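# Move yellow sponge from under desk into door tote

## Task

Find the yellow sponge lying on the floor beneath one of the desks and put it inside the tote near the door so that no part sticks out over the tote's rim. It only counts if the sponge stays there without the robot holding it, and the robot must not topple or be left leaning.

## Robot and tools

ROBOT. A Hello Robot Stretch 4, about 1.6 m tall, with a single arm. It has an omni-wheel base (rim within 0.23 m of the base origin), a lift on a mast, an arm that telescopes forward, a three-joint wrist and a two-finger gripper. Something may occasionally nudge loose objects.

FRAMES. Base frame: origin on the floor below the base centre, x ahead, y to the left, z up. hand_pose is reported in this frame, as a point between the open fingertips; with all wrist joints at zero its axes line up with the base frame. The printed value may be slightly off. The odometry frame is the base frame where the scene began; its heading runs -3.142 to 3.142, positive to the left.

execute_actions. Argument "actions" is a list holding exactly one action, or empty to just read state and images. Optional "cameras": list of head_camera, head_left_camera, head_right_camera, wrist_camera or all; omitted, null or ["all"] gives every camera, [] gives none. An action carries "base", "joints" or both, plus optional "pace" and "contact_limits"; or it is {"end_of_arm": "enable_torque"} by itself. All motions in an action start together.
- base: one command only, an offset from where the base last reported itself. {"translate_m": d} drives straight, metres, -2 to 2, positive forward. {"strafe_m": d} slides sideways, metres, -2 to 2, positive left. {"rotate_rad": d} spins in place, radians, -3.2 to 3.2, positive counter-clockwise.
- joints: an object keyed by joint name, each value an absolute target (not an offset). lift_m 0 to 1.2 m; arm_m 0 to 0.55 m (extension forward); wrist_yaw_rad -1.134 to 4.276 (0 ahead, positive left, 3.14 stowed backwards, above 3.4 the arm may block); wrist_pitch_rad -1.117 to 4.259 (0 level, 1.57 pointing down); wrist_roll_rad -1.117 to 4.259 (0 fingers level, positive turns clockwise viewed from behind); gripper_m -0.038 to 0.141 m fingertip gap, negative values squeeze the tips together. Done tolerances: lift and arm 0.004, yaw and roll 0.02, pitch 0.05, gripper 0.004. An out-of-range joint target is clipped and noted; any other bad value or unknown key rejects the whole call and nothing moves.
- pace: "slow", "default", "fast" or "max" (base up to 0.1/0.3/0.4/0.6 m/s and 1/2/3/4 rad/s). With lift above 0.2 the base is capped further, down to 0.3 m/s and 1 rad/s at full height.
- contact_limits: {"arm_m": v}, v from 0 (gentlest) to 0.75 (firmest), default 0.5; how much force the arm may apply before halting.
A joint or base not named in an action may keep pushing toward an earlier target. One action lasts at most 15 s. If a result reports a stop, later calls in the same reply are skipped.

wait: {"seconds": 0 to 10}; commands nothing, then returns state and images.
zoom_image: {"camera": name, "region": [x0, y0, x1, y1]} in pixels of that camera's most recent full image, top-left origin, at most 504x504.
finished_scene: {"scene": number of the current scene}; ends it for good and reports success. Replying without any tool call also ends things.

RESULTS. base_status / joint_status: "done" (for the base, wheels turned the commanded amount even if slipping); "off_target" (resting short, may still push); "contact_stop_at_<key>" (blocked; that part goes slack, a slack lift may sag, slack wheels may roll); "limit_stop_at_<name>" such as tilt (leaning over 6 degrees, lift, arm and wheels go limp and ignore commands until upright) or own_body (self-collision guard; moving away is allowed); "time_out"; "torque_fault" (a wrist or gripper motor overloaded and went limp; send enable_torque). on_its_own lists what happened uncommanded; its "held at" is the held target, not the position. lidar_m: 12 distances in metres, 30-degree sectors, 1st straight ahead then counter-clockwise (4th left, 7th rear, 10th right); "-" means nothing seen or closer than 0.25 m; it senses from about 0.15 m up, so desk tops register, and can miss glass, thin legs and things behind. wrist_depth_mm: 7x7 grid of median depths 100 to 2000 mm from top-left, "-" unknown; the robot's body shows. base_odometry counts wheel rotation only; if turned_by_wheels and turned_by_imu disagree by over roughly 0.1 rad, a collision or slip happened and heading is off by their difference. base_tilt in degrees, forward and right positive, with a fixed bias up to about 1.5. motor_effort: percent of maximum, positive toward higher joint values, bracket is peak in the last action; fixed offsets and noise of a few percent; wheel positive means turning right. A load in a level gripper shifts pitch effort from 0. pictures names the images in order.

GRIPPING. Command a gap smaller than the object; deeper squeezes pull it toward the wrist. Gripper reading and "done" don't confirm a grasp; at commanded gap 0 or above, a solid grip shows as a clear gripper effort change. If fingertips jam on the floor, raise the lift. Unfold at start with lift_m 0.4 and wrist_yaw_rad 0 together. Tilting the gripper up (pitch below -0.2) while rolled (roll below -0.4 or above 4) can hit the body.

CAMERAS. head_camera on the mast top looks forward-down (turn the base to aim it); head_left_camera and head_right_camera are fisheyes beside it, steeper, showing base and arm; wrist_camera looks along the fingers, tips near the image bottom. Calibration lines give K, distortion and T_world_to_cam from base frame, with small per-scene errors, larger for the wrist camera.

AVOID. Tipping: don't drive or turn with over 1 kg held and arm_m above 0.2, especially fast; steady pushes or pulls, a high gripper or high contact limit also risk it. Don't drop, slam, or push hard; release the sponge fully inside the tote before finishing.

Each tool is called after "Emit:" as a command line: name --argument value for each argument, lists and objects as JSON in quotes; but a table of rows of numbers goes row by row, as --pt "numbers of a row", without its own name.

## Session

Emit:
execute_actions --actions '[]'

Scene clock: 0.00 s.
base_odometry: x=+0.000 y=+0.000 heading=+0.000 (m, m, rad; odometry frame)
turned_by_wheels: +0.000 (rad since the last result)
turned_by_imu: +0.000 (rad since the last result)
base_tilt: forward=-0.2 right=+0.4 (deg)
lidar_m: 1.27 1.05 1.03 1.15 1.64 2.04 0.78 0.64 0.62 0.73 1.16 1.33
base_status: not commanded
joint_positions: lift_m=+0.299 arm_m=-0.001 wrist_yaw_rad=+3.057 wrist_pitch_rad=-0.012 wrist_roll_rad=+0.016 gripper_m=+0.057
joint_status: not commanded
motor_effort: lift_m=+21 arm_m=+0 wrist_yaw_rad=-1 wrist_pitch_rad=-7 wrist_roll_rad=-2 gripper_m=-4 wheel_0=+0 wheel_1=+0 wheel_2=+0 (%)
hand_pose: x=-0.1106 y=+0.1114 z=+0.4809 quat_wxyz=(+0.042, +0.006, +0.008, +0.999) (m; base frame)
wrist_depth_mm: 139 143 1060 1397 - 1983 1661 / 107 141 1060 1397 - 1921 1708 / 109 140 1060 1366 - 1983 1661 / 120 141 1042 - - 1983 1661 / 647 820 1060 - - 1863 1756 / 699 831 219 1336 1808 1863 1708 / 699 768 931 1160 1138 1366 1366
pictures: head_camera, head_left_camera, head_right_camera, wrist_camera
Images, in order (width x height): head_camera 420x560, head_left_camera 420x672, head_right_camera 420x672, wrist_camera 616x392.

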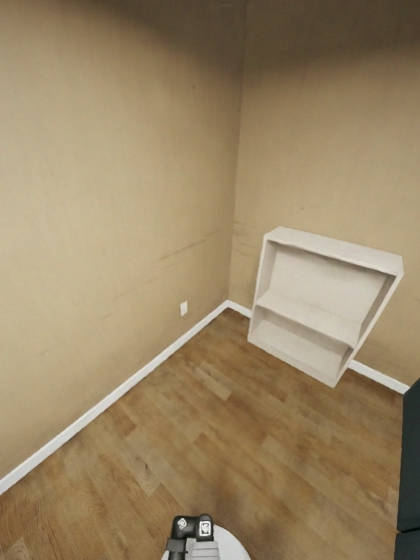

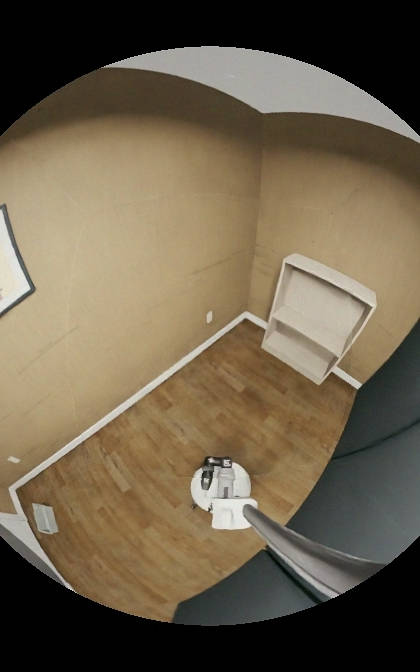

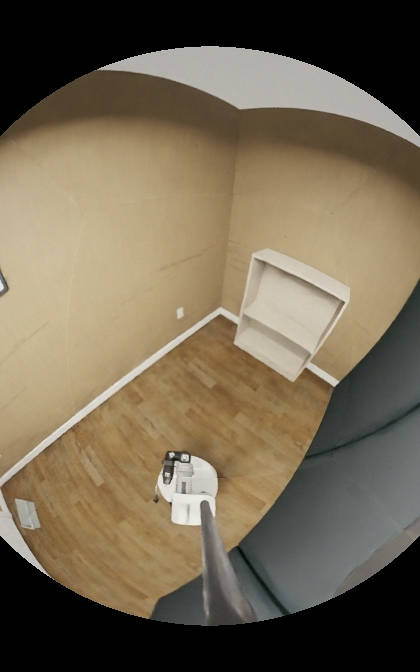

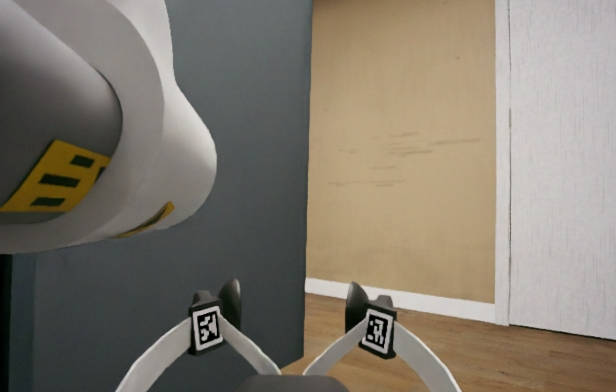

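Emit:
execute_actions --actions '[{"base":{"rotate_rad":2.45}}]' --cameras '["head_camera"]'

Emit:
execute_actions --actions '[{"base":{"translate_m":1.3},"pace":"fast"}]' --cameras '["head_camera","head_left_camera"]'

Scene clock: 6.10 s.
base_odometry: x=+0.000 y=+0.000 heading=+2.450 (m, m, rad; odometry frame)
turned_by_wheels: +2.450 (rad since the last result)
turned_by_imu: +2.431 (rad since the last result)
base_tilt: forward=-0.3 right=+0.4 (deg)
lidar_m: 2.04 0.89 0.65 0.62 0.66 0.93 1.33 1.41 1.09 1.05 1.08 1.50
base_status: done
joint_positions: lift_m=+0.299 arm_m=-0.001 wrist_yaw_rad=+3.057 wrist_pitch_rad=-0.012 wrist_roll_rad=+0.016 gripper_m=+0.057
joint_status: not commanded
motor_effort: lift_m=+20(20) arm_m=-1(0) wrist_yaw_rad=-1(1) wrist_pitch_rad=-7(7) wrist_roll_rad=-2(2) gripper_m=-2(3) wheel_0=-2(9) wheel_1=-2(9) wheel_2=-2(12) (%)
hand_pose: x=-0.1106 y=+0.1114 z=+0.4809 quat_wxyz=(+0.042, +0.006, +0.008, +0.999) (m; base frame)
wrist_depth_mm: 139 143 1708 1756 1756 1008 741 / 107 141 1661 1756 1808 1025 723 / 109 140 1661 1756 1756 1008 750 / 121 141 1661 1808 1708 991 741 / 1366 1618 1661 1708 1661 1008 723 / 1576 1537 219 1708 1255 976 715 / 1281 1160 1118 1160 1160 960 707
pictures: head_camera
Images, in order (width x height): head_camera 420x560.

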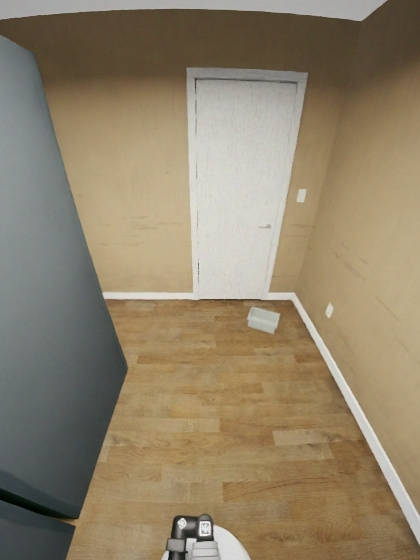

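Scene clock: 10.63 s.
base_odometry: x=-1.001 y=+0.829 heading=+2.450 (m, m, rad; odometry frame)
turned_by_wheels: +0.001 (rad since the last result)
turned_by_imu: -0.002 (rad since the last result)
base_tilt: forward=-0.2 right=+0.4 (deg)
lidar_m: 0.74 0.81 1.13 0.63 0.64 0.90 2.59 1.48 1.10 1.07 0.53 0.78
base_status: done
joint_positions: lift_m=+0.299 arm_m=-0.001 wrist_yaw_rad=+3.057 wrist_pitch_rad=-0.012 wrist_roll_rad=+0.016 gripper_m=+0.057
joint_status: not commanded
motor_effort: lift_m=+21(20) arm_m=+0(0) wrist_yaw_rad=-1(1) wrist_pitch_rad=-8(7) wrist_roll_rad=-2(2) gripper_m=-4(3) wheel_0=+3(9) wheel_1=+4(10) wheel_2=+0(14) (%)
hand_pose: x=-0.1106 y=+0.1114 z=+0.4809 quat_wxyz=(+0.042, +0.006, +0.008, +0.999) (m; base frame)
wrist_depth_mm: 139 142 - - 1618 976 715 / 107 141 - - 1618 960 699 / 108 141 - - 1661 991 715 / 120 141 - - 1661 976 715 / 1756 - - - 1576 960 699 / 1808 1983 220 - 1205 946 683 / 1281 1138 1118 1138 1138 931 683
pictures: head_camera, head_left_camera
Images, in order (width x height): head_camera 420x560, head_left_camera 420x672.

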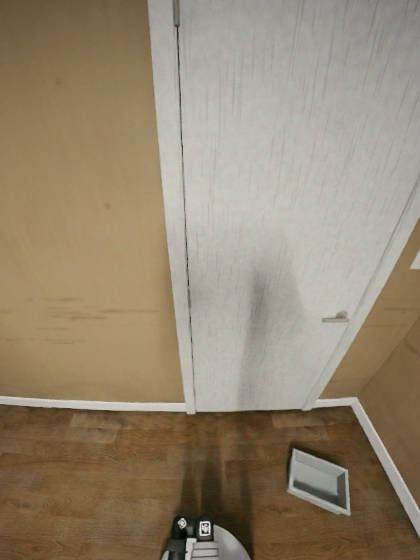

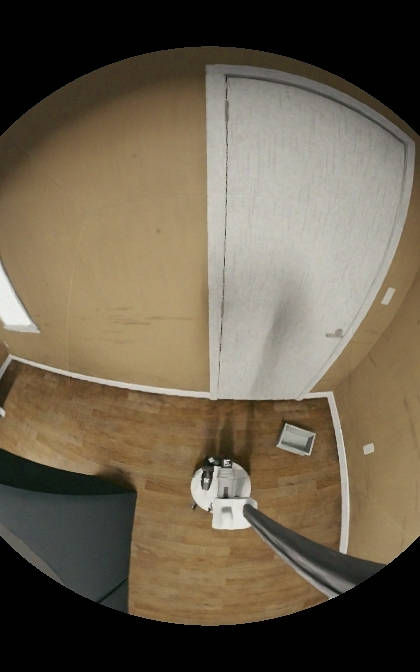

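Emit:
execute_actions --actions '[{"base":{"translate_m":0.32},"pace":"fast"}]' --cameras '[]'

Emit:
execute_actions --actions '[{"base":{"rotate_rad":1.55}}]' --cameras '["head_camera","head_left_camera"]'

Scene clock: 16.93 s.
base_odometry: x=-1.248 y=+1.033 heading=+2.451 (m, m, rad; odometry frame)
turned_by_wheels: +0.000 (rad since the last result)
turned_by_imu: +0.002 (rad since the last result)
base_tilt: forward=-0.2 right=+0.4 (deg)
lidar_m: 0.42 0.44 0.67 1.82 0.79 0.89 2.59 1.52 1.12 0.43 0.51 0.45
base_status: done
joint_positions: lift_m=+0.299 arm_m=-0.001 wrist_yaw_rad=+3.057 wrist_pitch_rad=-0.012 wrist_roll_rad=+0.016 gripper_m=+0.057
joint_status: not commanded
motor_effort: lift_m=+20(21) arm_m=+0(0) wrist_yaw_rad=+0(2) wrist_pitch_rad=-8(8) wrist_roll_rad=-2(1) gripper_m=-2(1) wheel_0=+2(8) wheel_1=+4(11) wheel_2=+0(13) (%)
hand_pose: x=-0.1106 y=+0.1114 z=+0.4809 quat_wxyz=(+0.042, +0.006, +0.008, +0.999) (m; base frame)
wrist_depth_mm: 139 143 - - 1618 960 707 / 107 141 - - 1576 976 699 / 108 141 - - 1576 960 707 / 120 141 - - 1618 960 699 / 1756 - - - 1618 931 699 / 1808 1983 219 - 1229 931 699 / 1255 1138 1098 1138 1118 917 676
pictures: none
No camera images: the call's "cameras" was empty. Leave "cameras" out to get every camera's image.

Scene clock: 18.97 s.
base_odometry: x=-1.248 y=+1.033 heading=-2.283 (m, m, rad; odometry frame)
turned_by_wheels: +1.549 (rad since the last result)
turned_by_imu: +1.537 (rad since the last result)
base_tilt: forward=-0.3 right=+0.4 (deg)
lidar_m: 1.71 0.78 0.86 2.31 1.54 1.12 0.62 0.51 0.45 0.41 0.44 0.66
base_status: done
joint_positions: lift_m=+0.299 arm_m=-0.001 wrist_yaw_rad=+3.057 wrist_pitch_rad=-0.012 wrist_roll_rad=+0.016 gripper_m=+0.057
joint_status: not commanded
motor_effort: lift_m=+21(21) arm_m=+0(0) wrist_yaw_rad=+0(0) wrist_pitch_rad=-8(8) wrist_roll_rad=-2(2) gripper_m=-4(3) wheel_0=-4(9) wheel_1=-5(9) wheel_2=-2(10) (%)
hand_pose: x=-0.1106 y=+0.1114 z=+0.4809 quat_wxyz=(+0.042, +0.006, +0.008, +0.999) (m; base frame)
wrist_depth_mm: 139 143 1205 1255 1255 1336 1336 / 107 141 1160 1182 1255 1308 1336 / 108 140 1182 1182 1255 1308 1366 / 120 140 1138 1205 1229 1281 1336 / 878 1138 1182 1182 1229 1281 1281 / 1008 1118 219 1160 1229 1255 1281 / 1008 1098 1118 1160 1160 1229 1308
pictures: head_camera, head_left_camera
Images, in order (width x height): head_camera 420x560, head_left_camera 420x672.

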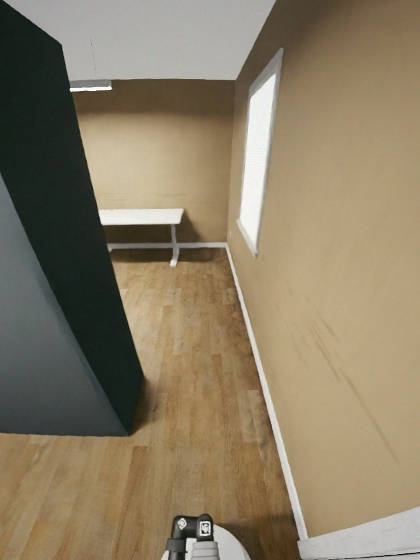

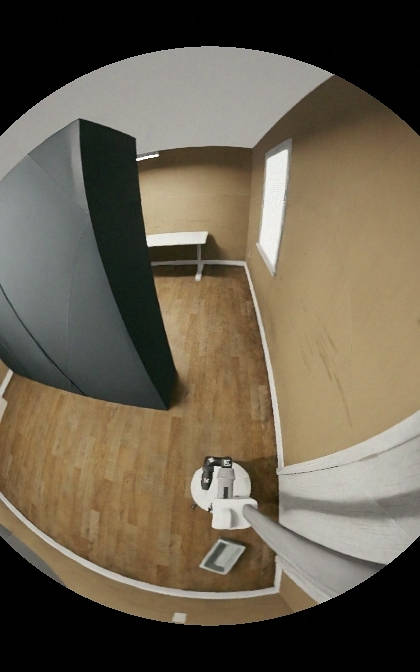

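Emit:
execute_actions --actions '[{"base":{"translate_m":1.5},"joints":{"lift_m":0.4,"wrist_yaw_rad":0},"pace":"fast"}]' --cameras '[]'

Emit:
execute_actions --actions '[{"base":{"rotate_rad":1.0},"joints":{"lift_m":0.2}}]'

Scene clock: 28.10 s.
base_odometry: x=-2.228 y=-0.102 heading=-2.283 (m, m, rad; odometry frame)
turned_by_wheels: +0.001 (rad since the last result)
turned_by_imu: -0.001 (rad since the last result)
base_tilt: forward=-0.3 right=+0.4 (deg)
lidar_m: 1.41 1.41 1.96 1.67 0.63 0.68 1.82 0.67 0.46 0.43 0.43 0.57
base_status: done
joint_positions: lift_m=+0.400 arm_m=-0.001 wrist_yaw_rad=+0.000 wrist_pitch_rad=-0.012 wrist_roll_rad=+0.016 gripper_m=+0.057
joint_status: all done
motor_effort: lift_m=+22(26) arm_m=+0(0) wrist_yaw_rad=-2(8) wrist_pitch_rad=-5(8) wrist_roll_rad=-1(2) gripper_m=-4(2) wheel_0=+3(9) wheel_1=+4(9) wheel_2=+1(15) (%)
hand_pose: x=+0.4580 y=-0.0873 z=+0.5816 quat_wxyz=(+1.000, +0.008, -0.006, +0.000) (m; base frame)
wrist_depth_mm: 1863 1808 1863 1921 1336 723 512 / 1863 1808 1921 1921 1366 723 480 / 1808 1808 1921 1863 1397 691 517 / 1618 1863 1808 1863 1308 715 512 / 1808 1708 1921 1863 1308 732 512 / 1756 1808 219 1863 976 707 512 / 1464 1397 1308 1336 946 699 504
pictures: none
No camera images: the call's "cameras" was empty. Leave "cameras" out to get every camera's image.

Scene clock: 30.00 s.
base_odometry: x=-2.228 y=-0.102 heading=-1.284 (m, m, rad; odometry frame)
turned_by_wheels: +0.999 (rad since the last result)
turned_by_imu: +0.991 (rad since the last result)
base_tilt: forward=-0.3 right=+0.4 (deg)
lidar_m: 1.87 2.12 0.61 0.65 1.93 0.70 0.45 0.43 0.43 0.55 1.40 1.38
base_status: done
joint_positions: lift_m=+0.200 arm_m=-0.001 wrist_yaw_rad=+0.000 wrist_pitch_rad=-0.012 wrist_roll_rad=+0.016 gripper_m=+0.057
joint_status: all done
motor_effort: lift_m=+18(21) arm_m=+0(0) wrist_yaw_rad=-2(2) wrist_pitch_rad=-8(8) wrist_roll_rad=-1(2) gripper_m=-3(2) wheel_0=-4(10) wheel_1=-4(10) wheel_2=-4(10) (%)
hand_pose: x=+0.4580 y=-0.0874 z=+0.3819 quat_wxyz=(+1.000, +0.008, -0.006, +0.000) (m; base frame)
wrist_depth_mm: - - - - - - 1708 / - - - - - - 1708 / - - - - - 1618 1281 / - - - - - - 1661 / - - - - - - 1708 / 1499 1537 218 1618 1499 1661 1576 / 1025 931 891 931 904 1060 1182
pictures: head_camera, head_left_camera, head_right_camera, wrist_camera
camera_calibration (this result's frames):
wrist_camera: T_world_to_cam=[[-0.0245474, -0.999686, -0.00508244, -0.0858861], [0.0356702, 0.00420487, -0.999355, 0.430155], [0.999062, -0.0247128, 0.0355558, -0.249939], [0, 0, 0, 1]] pos_world=[0.232252, -0.0938446, 0.438328]
Images, in order (width x height): head_camera 420x560, head_left_camera 420x672, head_right_camera 420x672, wrist_camera 616x392.

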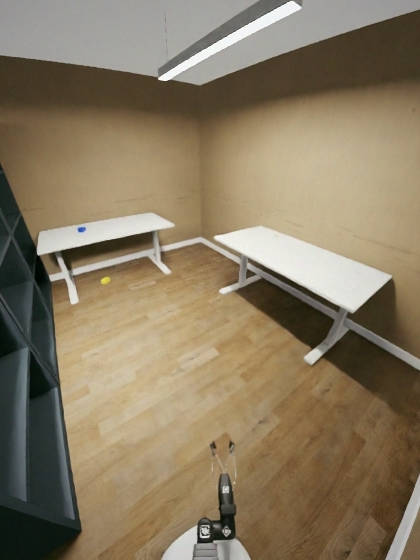

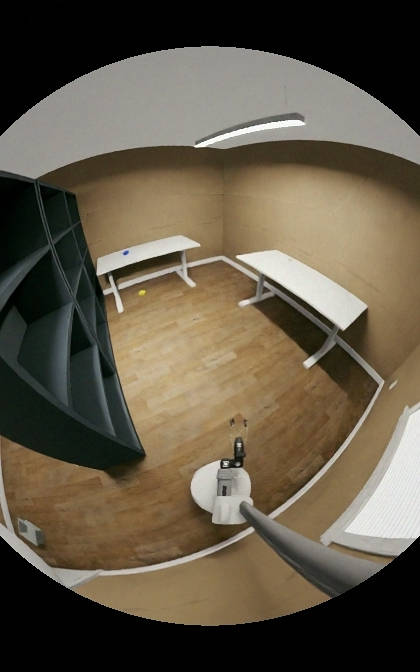

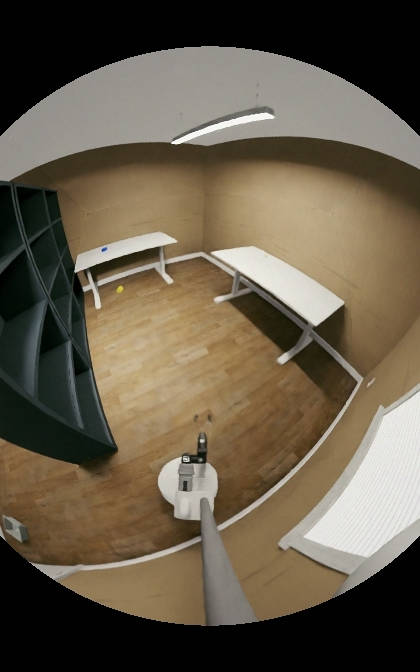

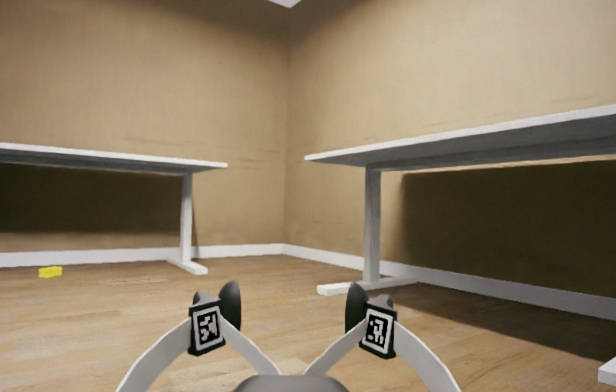

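Emit:
execute_actions --actions '[{"base":{"rotate_rad":0.545},"joints":{"gripper_m":0.141,"wrist_pitch_rad":0.6}}]' --cameras '[]'

Emit:
execute_actions --actions '[{"base":{"translate_m":1.85},"pace":"fast"}]' --cameras '["head_camera","wrist_camera"]'

Scene clock: 37.10 s.
base_odometry: x=-2.228 y=-0.102 heading=-0.740 (m, m, rad; odometry frame)
turned_by_wheels: +0.544 (rad since the last result)
turned_by_imu: +0.541 (rad since the last result)
base_tilt: forward=-0.3 right=+0.4 (deg)
lidar_m: 1.92 0.61 0.64 1.99 0.67 0.44 0.42 0.43 0.55 1.48 1.40 1.86
base_status: done
joint_positions: lift_m=+0.200 arm_m=-0.001 wrist_yaw_rad=+0.000 wrist_pitch_rad=+0.602 wrist_roll_rad=+0.016 gripper_m=+0.141
joint_status: all done
motor_effort: lift_m=+18(18) arm_m=-1(1) wrist_yaw_rad=-1(2) wrist_pitch_rad=-5(3) wrist_roll_rad=-2(1) gripper_m=+1(3) wheel_0=-4(7) wheel_1=-6(8) wheel_2=-3(10) (%)
hand_pose: x=+0.4073 y=-0.0874 z=+0.2151 quat_wxyz=(+0.955, +0.008, +0.296, -0.002) (m; base frame)
wrist_depth_mm: 976 1537 - - - - - / 946 1098 1205 1281 1308 1336 1397 / 788 878 878 904 917 946 976 / 668 691 691 707 715 723 741 / 554 559 574 580 585 591 597 / 473 207 484 492 473 480 500 / 413 402 404 160 415 418 436
pictures: none
No camera images: the call's "cameras" was empty. Leave "cameras" out to get every camera's image.

Scene clock: 43.00 s.
base_odometry: x=-0.861 y=-1.349 heading=-0.739 (m, m, rad; odometry frame)
turned_by_wheels: +0.000 (rad since the last result)
turned_by_imu: -0.003 (rad since the last result)
base_tilt: forward=-0.2 right=+0.4 (deg)
lidar_m: 0.63 0.66 0.49 0.46 0.49 0.65 2.27 1.89 1.35 1.27 1.00 0.66
base_status: done
joint_positions: lift_m=+0.200 arm_m=-0.001 wrist_yaw_rad=+0.000 wrist_pitch_rad=+0.602 wrist_roll_rad=+0.016 gripper_m=+0.141
joint_status: not commanded
motor_effort: lift_m=+19(19) arm_m=+0(0) wrist_yaw_rad=-1(2) wrist_pitch_rad=-4(6) wrist_roll_rad=-2(2) gripper_m=+1(1) wheel_0=+1(10) wheel_1=+2(10) wheel_2=+0(15) (%)
hand_pose: x=+0.4073 y=-0.0874 z=+0.2150 quat_wxyz=(+0.955, +0.008, +0.296, -0.002) (m; base frame)
wrist_depth_mm: 1025 1060 1118 1118 1098 1118 1160 / 1042 976 1138 1160 1205 1182 1229 / 854 788 866 866 917 946 960 / 621 676 691 707 715 723 732 / 539 559 564 569 580 591 597 / 469 207 484 492 480 484 500 / 413 402 402 160 415 418 433
pictures: head_camera, wrist_camera
camera_calibration (this result's frames):
wrist_camera: T_world_to_cam=[[-0.0230094, -0.999684, 0.0100844, -0.0918854], [-0.546758, 0.00413842, -0.837281, 0.467489], [0.836975, -0.0247791, -0.546681, -0.00218001], [0, 0, 0, 1]] pos_world=[0.255314, -0.0938451, 0.391154]
Images, in order (width x height): head_camera 420x560, wrist_camera 616x392.

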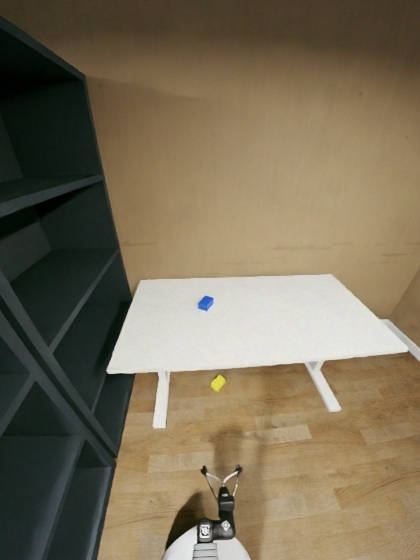

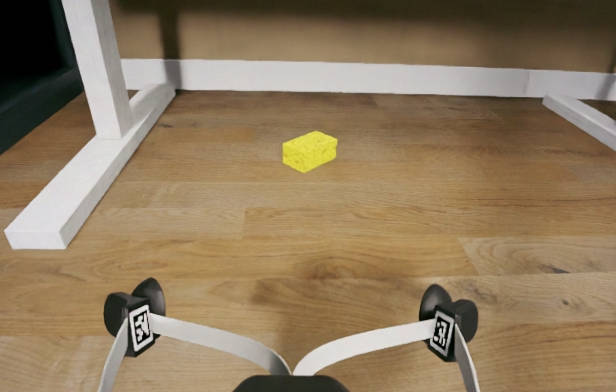

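Emit:
execute_actions --actions '[{"base":{"translate_m":0.3},"joints":{"arm_m":0.48,"lift_m":0.28,"wrist_pitch_rad":1.57,"wrist_roll_rad":0.75}}]' --cameras '["head_right_camera","wrist_camera"]'

Scene clock: 53.57 s.
base_odometry: x=-0.639 y=-1.551 heading=-0.739 (m, m, rad; odometry frame)
turned_by_wheels: +0.001 (rad since the last result)
turned_by_imu: +0.002 (rad since the last result)
base_tilt: forward=-0.2 right=+0.4 (deg)
lidar_m: 0.33 0.35 0.49 0.48 0.51 0.68 2.57 1.89 1.33 1.30 0.56 0.35
base_status: done
joint_positions: lift_m=+0.280 arm_m=+0.479 wrist_yaw_rad=+0.000 wrist_pitch_rad=+1.570 wrist_roll_rad=+0.750 gripper_m=+0.141
joint_status: all done
motor_effort: lift_m=+23(25) arm_m=+6(5) wrist_yaw_rad=-2(1) wrist_pitch_rad=+1(5) wrist_roll_rad=+0(1) gripper_m=+1(2) wheel_0=+4(8) wheel_1=+5(9) wheel_2=-1(12) (%)
hand_pose: x=+0.6501 y=-0.0874 z=+0.1695 quat_wxyz=(+0.658, +0.259, +0.658, -0.259) (m; base frame)
wrist_depth_mm: 384 387 392 397 397 404 404 / 384 389 389 392 397 404 410 / 382 387 392 394 397 402 407 / 379 382 387 345 397 402 404 / 379 384 387 345 394 397 399 / 379 208 387 387 392 399 404 / 377 377 379 160 389 397 399
pictures: head_right_camera, wrist_camera
camera_calibration (this result's frames):
wrist_camera: T_world_to_cam=[[-0.672591, -0.739623, 0.024052, 0.356802], [-0.740012, 0.672158, -0.0241894, 0.608375], [0.0017243, -0.0340684, -0.999418, 0.388697], [0, 0, 0, 1]] pos_world=[0.689517, -0.131783, 0.394605]
Images, in order (width x height): head_right_camera 420x672, wrist_camera 616x392.

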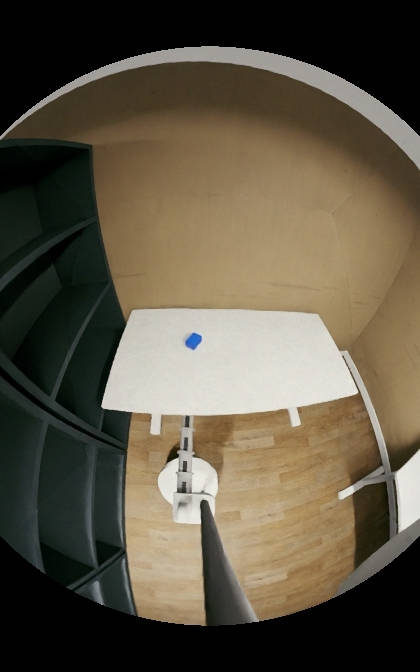

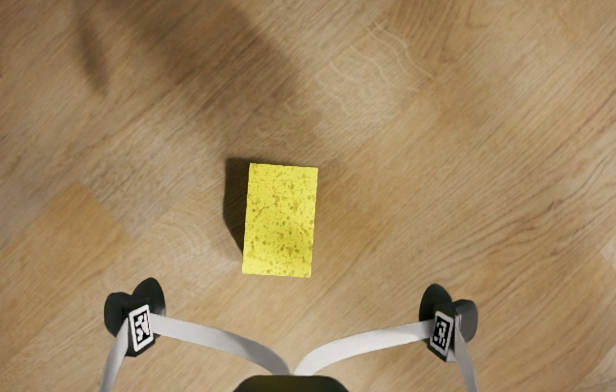

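Emit:
execute_actions --actions '[{"base":{"strafe_m":-0.026},"joints":{"arm_m":0.52,"wrist_roll_rad":0.81,"gripper_m":0.11}}]' --cameras '[]'

Emit:
execute_actions --actions '[{"joints":{"lift_m":0.15}}]' --cameras '["wrist_camera"]'

Scene clock: 59.20 s.
base_odometry: x=-0.657 y=-1.570 heading=-0.739 (m, m, rad; odometry frame)
turned_by_wheels: +0.000 (rad since the last result)
turned_by_imu: +0.002 (rad since the last result)
base_tilt: forward=-0.3 right=+0.4 (deg)
lidar_m: 0.35 0.37 0.51 0.51 0.53 0.73 2.58 1.91 1.30 1.26 0.55 0.38
base_status: done
joint_positions: lift_m=+0.280 arm_m=+0.519 wrist_yaw_rad=+0.000 wrist_pitch_rad=+1.570 wrist_roll_rad=+0.809 gripper_m=+0.110
joint_status: all done
motor_effort: lift_m=+23(23) arm_m=+6(7) wrist_yaw_rad=-2(2) wrist_pitch_rad=-1(0) wrist_roll_rad=-1(2) gripper_m=-1(2) wheel_0=+0(12) wheel_1=-2(10) wheel_2=-1(0) (%)
hand_pose: x=+0.6901 y=-0.0874 z=+0.1695 quat_wxyz=(+0.650, +0.279, +0.650, -0.278) (m; base frame)
wrist_depth_mm: 382 387 389 394 402 402 410 / 382 384 389 394 397 404 407 / 379 387 387 397 394 402 402 / 379 384 389 389 397 402 402 / 375 384 384 347 399 394 399 / 377 379 384 387 389 397 397 / 377 377 382 161 394 394 399
pictures: none
No camera images: the call's "cameras" was empty. Leave "cameras" out to get every camera's image.

Scene clock: 60.80 s.
base_odometry: x=-0.657 y=-1.570 heading=-0.739 (m, m, rad; odometry frame)
turned_by_wheels: +0.000 (rad since the last result)
turned_by_imu: +0.001 (rad since the last result)
base_tilt: forward=-0.3 right=+0.4 (deg)
lidar_m: 0.32 0.36 0.50 0.50 0.54 0.72 2.58 1.92 1.31 1.25 0.53 0.36
base_status: not commanded
joint_positions: lift_m=+0.150 arm_m=+0.519 wrist_yaw_rad=+0.000 wrist_pitch_rad=+1.570 wrist_roll_rad=+0.809 gripper_m=+0.110
joint_status: all done
motor_effort: lift_m=+18(22) arm_m=+6(6) wrist_yaw_rad=-2(1) wrist_pitch_rad=+0(0) wrist_roll_rad=+0(0) gripper_m=+1(1) wheel_0=+0(0) wheel_1=-2(2) wheel_2=+0(0) (%)
hand_pose: x=+0.6901 y=-0.0874 z=+0.0399 quat_wxyz=(+0.650, +0.279, +0.650, -0.278) (m; base frame)
wrist_depth_mm: 258 259 263 267 268 271 274 / 256 259 260 265 267 271 273 / 256 258 262 264 265 270 273 / 255 258 259 262 266 267 270 / 255 257 258 218 265 267 270 / 253 254 215 217 262 267 268 / 252 253 256 161 262 266 268
pictures: wrist_camera
camera_calibration (this result's frames):
wrist_camera: T_world_to_cam=[[-0.715717, -0.697973, 0.0241562, 0.420179], [-0.69839, 0.715315, -0.0239989, 0.60984], [-0.000528754, -0.0340469, -0.99942, 0.26065], [0, 0, 0, 1]] pos_world=[0.726774, -0.13408, 0.264985]
Images, in order (width x height): wrist_camera 616x392.

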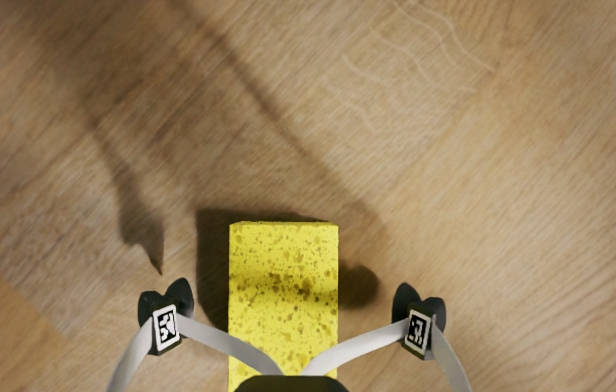

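Emit:
execute_actions --actions '[{"joints":{"lift_m":0.142,"gripper_m":0.025}}]' --cameras '["wrist_camera"]'

Emit:
execute_actions --actions '[{"joints":{"lift_m":0.3}}]' --cameras '["wrist_camera"]'

Scene clock: 66.30 s.
base_odometry: x=-0.657 y=-1.570 heading=-0.739 (m, m, rad; odometry frame)
turned_by_wheels: +0.000 (rad since the last result)
turned_by_imu: +0.002 (rad since the last result)
base_tilt: forward=-0.3 right=+0.4 (deg)
lidar_m: 0.34 0.34 0.48 0.51 0.52 0.72 2.57 1.92 1.28 1.28 0.53 0.36
base_status: not commanded
joint_positions: lift_m=+0.142 arm_m=+0.519 wrist_yaw_rad=+0.000 wrist_pitch_rad=+1.570 wrist_roll_rad=+0.809 gripper_m=+0.026
joint_status: all done
motor_effort: lift_m=+18(17) arm_m=+6(6) wrist_yaw_rad=-1(1) wrist_pitch_rad=+0(1) wrist_roll_rad=+1(0) gripper_m=-24(25) wheel_0=+0(0) wheel_1=-2(1) wheel_2=+0(0) (%)
hand_pose: x=+0.6901 y=-0.0874 z=+0.0319 quat_wxyz=(+0.650, +0.279, +0.650, -0.278) (m; base frame)
wrist_depth_mm: 250 252 255 259 259 262 265 / 249 252 254 256 260 262 265 / 249 250 253 257 259 262 263 / 249 250 252 255 258 260 264 / 248 250 251 199 257 258 263 / 247 249 197 198 255 258 262 / 246 170 195 197 254 256 259
pictures: wrist_camera
camera_calibration (this result's frames):
wrist_camera: T_world_to_cam=[[-0.715717, -0.697973, 0.0241562, 0.420374], [-0.69839, 0.715315, -0.0239989, 0.609649], [-0.00052876, -0.0340469, -0.99942, 0.252646], [0, 0, 0, 1]] pos_world=[0.726775, -0.13408, 0.256976]
Images, in order (width x height): wrist_camera 616x392.

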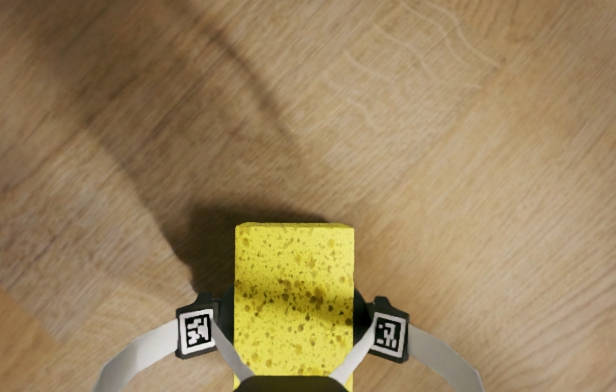

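Scene clock: 68.03 s.
base_odometry: x=-0.657 y=-1.570 heading=-0.739 (m, m, rad; odometry frame)
turned_by_wheels: +0.000 (rad since the last result)
turned_by_imu: +0.001 (rad since the last result)
base_tilt: forward=-0.3 right=+0.5 (deg)
lidar_m: 0.36 0.36 0.48 0.50 0.55 0.71 2.59 1.90 1.29 1.26 0.56 0.38
base_status: not commanded
joint_positions: lift_m=+0.300 arm_m=+0.519 wrist_yaw_rad=+0.000 wrist_pitch_rad=+1.570 wrist_roll_rad=+0.809 gripper_m=+0.026
joint_status: all done
motor_effort: lift_m=+23(23) arm_m=+6(6) wrist_yaw_rad=-2(1) wrist_pitch_rad=+1(2) wrist_roll_rad=+0(0) gripper_m=-22(23) wheel_0=+0(0) wheel_1=-1(2) wheel_2=+0(0) (%)
hand_pose: x=+0.6901 y=-0.0874 z=+0.1895 quat_wxyz=(+0.650, +0.279, +0.650, -0.278) (m; base frame)
wrist_depth_mm: 402 410 413 418 424 424 433 / 402 407 410 415 418 424 427 / 399 402 407 410 418 421 427 / 399 404 410 410 415 424 421 / 397 404 404 198 413 421 424 / 397 394 196 198 410 415 418 / 394 170 195 196 413 421 418
pictures: wrist_camera
camera_calibration (this result's frames):
wrist_camera: T_world_to_cam=[[-0.715717, -0.697972, 0.0241562, 0.416568], [-0.69839, 0.715315, -0.0239989, 0.613432], [-0.000528774, -0.0340469, -0.99942, 0.410151], [0, 0, 0, 1]] pos_world=[0.726777, -0.13408, 0.414572]
Images, in order (width x height): wrist_camera 616x392.

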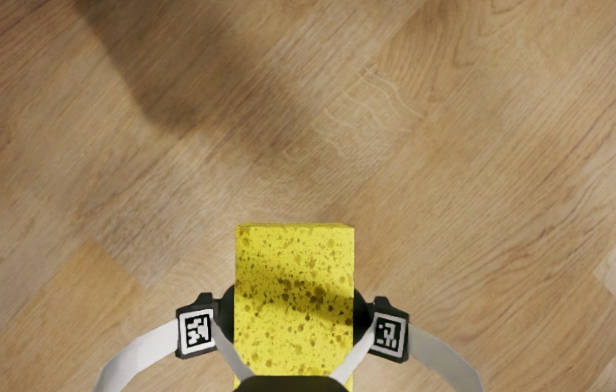

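Emit:
execute_actions --actions '[{"base":{"translate_m":-2},"joints":{"arm_m":0.2},"pace":"fast"}]' --cameras '[]'

Emit:
execute_actions --actions '[{"base":{"translate_m":-0.15},"joints":{"lift_m":0.42}}]' --cameras '[]'

Emit:
execute_actions --actions '[{"base":{"rotate_rad":1.62}}]' --cameras '["head_camera"]'

Emit:
execute_actions --actions '[{"base":{"translate_m":1.5},"pace":"fast"}]' --cameras '["head_camera","wrist_camera"]'

Scene clock: 80.00 s.
base_odometry: x=-2.135 y=-0.222 heading=-0.739 (m, m, rad; odometry frame)
turned_by_wheels: -0.001 (rad since the last result)
turned_by_imu: +0.010 (rad since the last result)
base_tilt: forward=-0.3 right=+0.4 (deg)
lidar_m: 2.11 0.63 0.54 1.96 0.88 0.61 0.57 0.56 0.79 1.33 1.32 1.84
base_status: done
joint_positions: lift_m=+0.300 arm_m=+0.201 wrist_yaw_rad=+0.000 wrist_pitch_rad=+1.570 wrist_roll_rad=+0.810 gripper_m=+0.026
joint_status: all done
motor_effort: lift_m=+22(23) arm_m=-7(9) wrist_yaw_rad=-1(3) wrist_pitch_rad=-1(1) wrist_roll_rad=+0(1) gripper_m=-23(24) wheel_0=-1(10) wheel_1=-4(9) wheel_2=-1(16) (%)
hand_pose: x=+0.3722 y=-0.0874 z=+0.1895 quat_wxyz=(+0.650, +0.279, +0.650, -0.278) (m; base frame)
wrist_depth_mm: 404 410 413 413 421 430 430 / 402 410 410 415 421 424 430 / 402 404 410 413 421 427 427 / 402 407 410 413 418 421 424 / 402 402 407 199 415 415 427 / 397 399 198 198 413 418 421 / 397 171 196 196 407 413 424
pictures: none
No camera images: the call's "cameras" was empty. Leave "cameras" out to get every camera's image.

Scene clock: 81.83 s.
base_odometry: x=-2.245 y=-0.121 heading=-0.740 (m, m, rad; odometry frame)
turned_by_wheels: +0.000 (rad since the last result)
turned_by_imu: +0.001 (rad since the last result)
base_tilt: forward=-0.3 right=+0.4 (deg)
lidar_m: 2.05 0.65 0.63 1.94 0.67 0.46 0.42 0.43 0.56 1.50 1.35 1.84
base_status: done
joint_positions: lift_m=+0.420 arm_m=+0.201 wrist_yaw_rad=+0.000 wrist_pitch_rad=+1.570 wrist_roll_rad=+0.810 gripper_m=+0.026
joint_status: all done
motor_effort: lift_m=+23(24) arm_m=-6(6) wrist_yaw_rad=+0(1) wrist_pitch_rad=+0(0) wrist_roll_rad=+0(0) gripper_m=-23(23) wheel_0=-2(7) wheel_1=-4(10) wheel_2=+1(11) (%)
hand_pose: x=+0.3722 y=-0.0874 z=+0.3095 quat_wxyz=(+0.650, +0.279, +0.650, -0.278) (m; base frame)
wrist_depth_mm: 525 530 539 539 544 549 554 / 517 521 525 530 535 544 549 / 517 517 535 539 544 539 549 / 525 525 525 525 530 539 549 / 517 517 525 198 539 539 544 / 508 517 196 198 530 539 539 / 512 171 196 196 399 424 544
pictures: none
No camera images: the call's "cameras" was empty. Leave "cameras" out to get every camera's image.

Scene clock: 83.90 s.
base_odometry: x=-2.245 y=-0.121 heading=+0.880 (m, m, rad; odometry frame)
turned_by_wheels: +1.619 (rad since the last result)
turned_by_imu: +1.607 (rad since the last result)
base_tilt: forward=-0.2 right=+0.4 (deg)
lidar_m: 1.72 0.64 0.44 0.41 0.41 0.58 1.43 1.38 1.93 1.73 0.64 0.70
base_status: done
joint_positions: lift_m=+0.420 arm_m=+0.201 wrist_yaw_rad=+0.000 wrist_pitch_rad=+1.570 wrist_roll_rad=+0.810 gripper_m=+0.026
joint_status: not commanded
motor_effort: lift_m=+22(23) arm_m=-6(6) wrist_yaw_rad=-1(0) wrist_pitch_rad=+0(0) wrist_roll_rad=+0(2) gripper_m=-23(24) wheel_0=-3(9) wheel_1=-3(11) wheel_2=-2(12) (%)
hand_pose: x=+0.3723 y=-0.0874 z=+0.3096 quat_wxyz=(+0.650, +0.279, +0.650, -0.278) (m; base frame)
wrist_depth_mm: 521 525 530 539 544 544 554 / 521 530 539 535 535 544 554 / 517 521 525 535 539 544 554 / 521 521 525 535 539 544 544 / 512 521 525 198 530 535 554 / 512 517 196 198 530 539 544 / 517 171 196 197 394 424 539
pictures: head_camera
Images, in order (width x height): head_camera 420x560.

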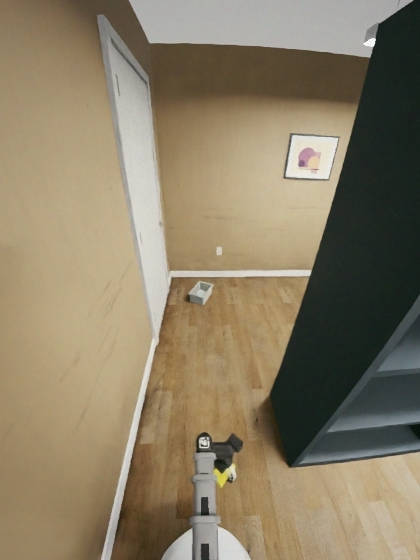

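Scene clock: 88.93 s.
base_odometry: x=-1.289 y=+1.035 heading=+0.880 (m, m, rad; odometry frame)
turned_by_wheels: +0.000 (rad since the last result)
turned_by_imu: -0.003 (rad since the last result)
base_tilt: forward=-0.3 right=+0.4 (deg)
lidar_m: 0.50 0.54 0.43 0.41 0.46 0.64 1.69 0.74 0.84 2.25 1.58 1.15
base_status: done
joint_positions: lift_m=+0.420 arm_m=+0.201 wrist_yaw_rad=+0.000 wrist_pitch_rad=+1.570 wrist_roll_rad=+0.810 gripper_m=+0.026
joint_status: not commanded
motor_effort: lift_m=+22(22) arm_m=-6(6) wrist_yaw_rad=-1(1) wrist_pitch_rad=+1(1) wrist_roll_rad=-1(1) gripper_m=-23(23) wheel_0=+3(8) wheel_1=+3(9) wheel_2=-1(14) (%)
hand_pose: x=+0.3722 y=-0.0874 z=+0.3096 quat_wxyz=(+0.650, +0.279, +0.650, -0.278) (m; base frame)
wrist_depth_mm: 424 530 530 539 544 549 554 / 521 525 530 535 544 544 549 / 517 517 525 535 544 544 554 / 517 521 530 530 539 539 544 / 488 512 525 198 539 544 544 / 508 517 197 198 530 539 544 / 504 171 196 197 397 424 539
pictures: head_camera, wrist_camera
camera_calibration (this result's frames):
wrist_camera: T_world_to_cam=[[-0.716023, -0.697659, 0.0241387, 0.186335], [-0.698076, 0.715621, -0.0240157, 0.394258], [-0.000519373, -0.0340464, -0.99942, 0.530004], [0, 0, 0, 1]] pos_world=[0.408917, -0.134096, 0.534667]
Images, in order (width x height): head_camera 420x560, wrist_camera 616x392.

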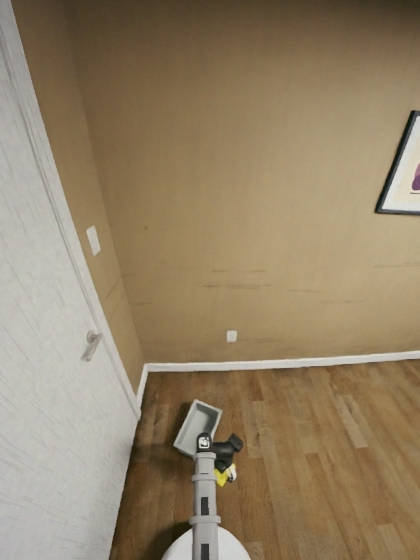

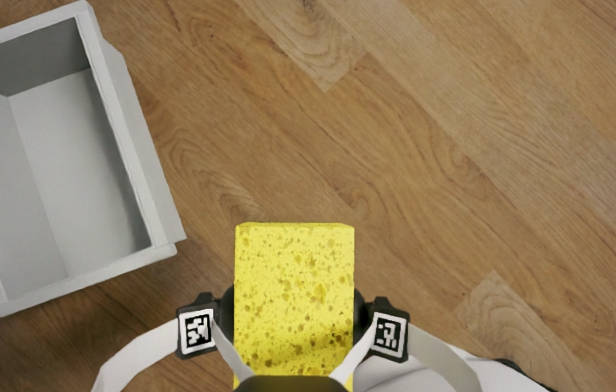

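Emit:
execute_actions --actions '[{"base":{"rotate_rad":0.2},"joints":{"arm_m":0.46,"wrist_roll_rad":0.68,"lift_m":0.36}}]' --cameras '["head_camera","wrist_camera"]'

Scene clock: 96.93 s.
base_odometry: x=-1.289 y=+1.035 heading=+1.079 (m, m, rad; odometry frame)
turned_by_wheels: +0.200 (rad since the last result)
turned_by_imu: +0.200 (rad since the last result)
base_tilt: forward=-0.3 right=+0.4 (deg)
lidar_m: 0.47 0.51 0.41 0.38 0.51 0.83 1.11 0.75 1.08 2.58 1.36 0.56
base_status: done
joint_positions: lift_m=+0.360 arm_m=+0.459 wrist_yaw_rad=+0.000 wrist_pitch_rad=+1.570 wrist_roll_rad=+0.680 gripper_m=+0.026
joint_status: all done
motor_effort: lift_m=+18(23) arm_m=+6(5) wrist_yaw_rad=-2(1) wrist_pitch_rad=+2(2) wrist_roll_rad=-1(4) gripper_m=-22(25) wheel_0=-2(9) wheel_1=-2(7) wheel_2=-2(10) (%)
hand_pose: x=+0.6301 y=-0.0874 z=+0.2499 quat_wxyz=(+0.667, +0.236, +0.666, -0.236) (m; base frame)
wrist_depth_mm: 462 462 469 477 480 488 492 / 462 466 473 473 480 484 488 / 455 459 415 466 473 480 488 / 455 459 473 469 469 477 484 / 455 459 364 199 473 480 477 / 455 459 196 198 353 477 484 / 455 171 196 196 349 473 484
pictures: head_camera, wrist_camera
camera_calibration (this result's frames):
wrist_camera: T_world_to_cam=[[-0.619934, -0.784282, 0.0241523, 0.304282], [-0.784644, 0.619475, -0.024181, 0.619001], [0.004003, -0.0339416, -0.999416, 0.46763], [0, 0, 0, 1]] pos_world=[0.672458, -0.128941, 0.474976]
Images, in order (width x height): head_camera 420x560, wrist_camera 616x392.

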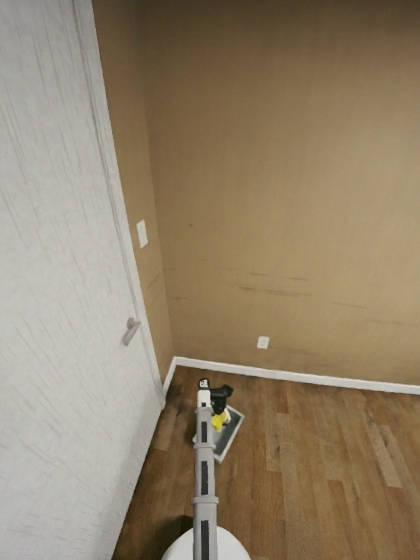

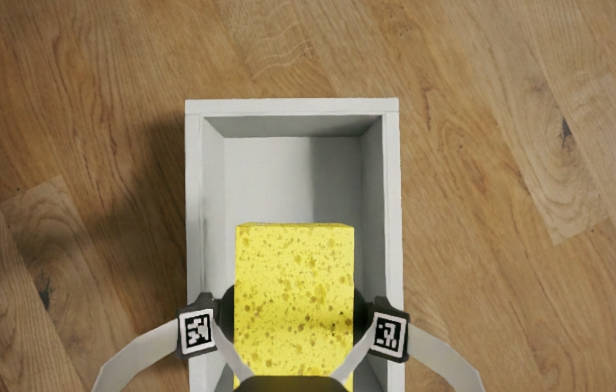

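Emit:
execute_actions --actions '[{"joints":{"lift_m":0.175}}]' --cameras '["head_camera","wrist_camera"]'

Emit:
execute_actions --actions '[{"joints":{"gripper_m":0.08},"pace":"slow"}]' --cameras '["wrist_camera"]'

Emit:
execute_actions --actions '[{"joints":{"lift_m":0.33}}]' --cameras '["wrist_camera"]'

Scene clock: 103.33 s.
base_odometry: x=-1.289 y=+1.035 heading=+1.079 (m, m, rad; odometry frame)
turned_by_wheels: +0.000 (rad since the last result)
turned_by_imu: +0.002 (rad since the last result)
base_tilt: forward=-0.3 right=+0.4 (deg)
lidar_m: 0.48 0.53 0.42 0.39 0.49 0.80 1.10 0.76 1.07 2.60 1.36 0.67
base_status: not commanded
joint_positions: lift_m=+0.175 arm_m=+0.459 wrist_yaw_rad=+0.000 wrist_pitch_rad=+1.570 wrist_roll_rad=+0.680 gripper_m=+0.026
joint_status: all done
motor_effort: lift_m=+18(20) arm_m=+6(6) wrist_yaw_rad=-2(2) wrist_pitch_rad=-2(1) wrist_roll_rad=-3(3) gripper_m=-25(25) wheel_0=-2(2) wheel_1=-2(2) wheel_2=-2(2) (%)
hand_pose: x=+0.6301 y=-0.0874 z=+0.0649 quat_wxyz=(+0.667, +0.236, +0.666, -0.236) (m; base frame)
wrist_depth_mm: 283 167 177 178 180 179 300 / 281 195 258 264 248 180 298 / 279 193 283 286 289 181 297 / 279 192 283 286 286 183 294 / 278 191 279 198 286 183 294 / 278 189 196 198 234 184 294 / 276 163 197 196 235 171 291
pictures: head_camera, wrist_camera
camera_calibration (this result's frames):
wrist_camera: T_world_to_cam=[[-0.619934, -0.784282, 0.0241524, 0.308751], [-0.784644, 0.619475, -0.0241809, 0.61453], [0.00400288, -0.0339416, -0.999416, 0.282758], [0, 0, 0, 1]] pos_world=[0.67246, -0.128941, 0.289996]
Images, in order (width x height): head_camera 420x560, wrist_camera 616x392.

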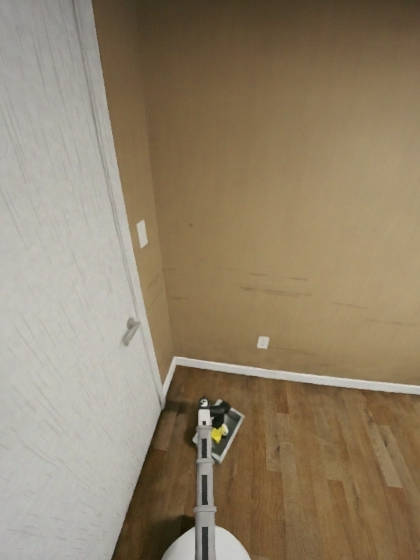

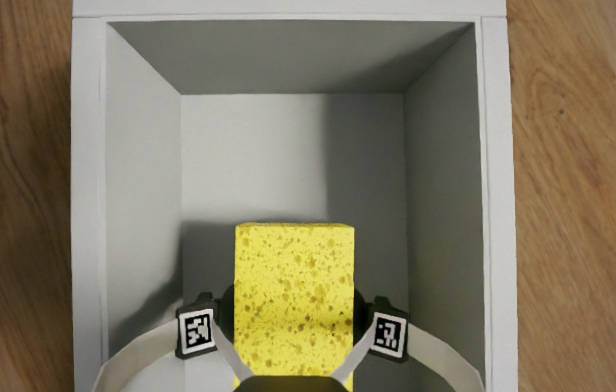

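Scene clock: 105.60 s.
base_odometry: x=-1.289 y=+1.035 heading=+1.079 (m, m, rad; odometry frame)
turned_by_wheels: +0.000 (rad since the last result)
turned_by_imu: +0.001 (rad since the last result)
base_tilt: forward=-0.3 right=+0.4 (deg)
lidar_m: 0.48 0.52 0.43 0.40 0.49 0.83 1.13 0.75 1.06 2.59 1.36 0.64
base_status: not commanded
joint_positions: lift_m=+0.175 arm_m=+0.459 wrist_yaw_rad=+0.000 wrist_pitch_rad=+1.570 wrist_roll_rad=+0.680 gripper_m=+0.080
joint_status: all done
motor_effort: lift_m=+18(18) arm_m=+6(7) wrist_yaw_rad=-1(1) wrist_pitch_rad=+1(2) wrist_roll_rad=-1(2) gripper_m=-1(23) wheel_0=-2(2) wheel_1=-2(2) wheel_2=-2(2) (%)
hand_pose: x=+0.6301 y=-0.0874 z=+0.0649 quat_wxyz=(+0.667, +0.236, +0.666, -0.236) (m; base frame)
wrist_depth_mm: 281 167 177 179 180 178 298 / 281 194 257 263 249 180 297 / 281 193 283 286 286 181 297 / 279 193 281 285 287 182 296 / 278 191 281 239 286 183 296 / 277 189 238 238 236 185 296 / 277 163 279 236 285 172 291
pictures: wrist_camera
camera_calibration (this result's frames):
wrist_camera: T_world_to_cam=[[-0.619934, -0.784282, 0.0241524, 0.308751], [-0.784643, 0.619476, -0.0241809, 0.61453], [0.00400288, -0.0339416, -0.999416, 0.282758], [0, 0, 0, 1]] pos_world=[0.67246, -0.128941, 0.289996]
Images, in order (width x height): wrist_camera 616x392.

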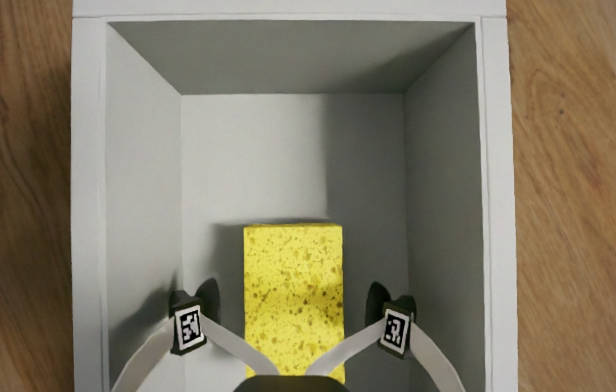

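Scene clock: 107.33 s.
base_odometry: x=-1.289 y=+1.035 heading=+1.079 (m, m, rad; odometry frame)
turned_by_wheels: +0.000 (rad since the last result)
turned_by_imu: +0.001 (rad since the last result)
base_tilt: forward=-0.2 right=+0.4 (deg)
lidar_m: 0.48 0.51 0.41 0.41 0.50 0.82 1.14 0.77 1.05 2.57 1.35 0.53
base_status: not commanded
joint_positions: lift_m=+0.330 arm_m=+0.459 wrist_yaw_rad=+0.000 wrist_pitch_rad=+1.570 wrist_roll_rad=+0.680 gripper_m=+0.080
joint_status: all done
motor_effort: lift_m=+23(25) arm_m=+6(6) wrist_yaw_rad=-2(1) wrist_pitch_rad=+0(1) wrist_roll_rad=-2(3) gripper_m=-1(3) wheel_0=-3(2) wheel_1=-2(2) wheel_2=-2(2) (%)
hand_pose: x=+0.6301 y=-0.0874 z=+0.2195 quat_wxyz=(+0.667, +0.236, +0.666, -0.236) (m; base frame)
wrist_depth_mm: 433 436 442 445 455 455 459 / 430 433 442 442 452 452 455 / 433 436 373 436 407 449 452 / 433 436 430 439 415 452 455 / 427 436 430 394 421 449 445 / 424 430 314 433 324 442 445 / 421 424 314 382 324 445 449
pictures: wrist_camera
camera_calibration (this result's frames):
wrist_camera: T_world_to_cam=[[-0.619934, -0.784282, 0.0241523, 0.305019], [-0.784644, 0.619475, -0.024181, 0.61827], [0.004003, -0.0339416, -0.999416, 0.43725], [0, 0, 0, 1]] pos_world=[0.672463, -0.128941, 0.444578]
Images, in order (width x height): wrist_camera 616x392.

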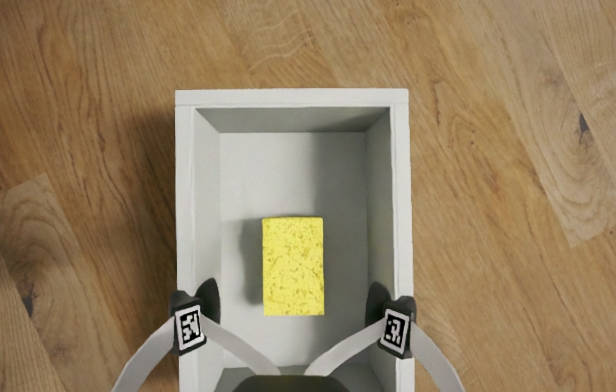

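Emit:
finished_scene --scene 1

The scene is finished: the task was done.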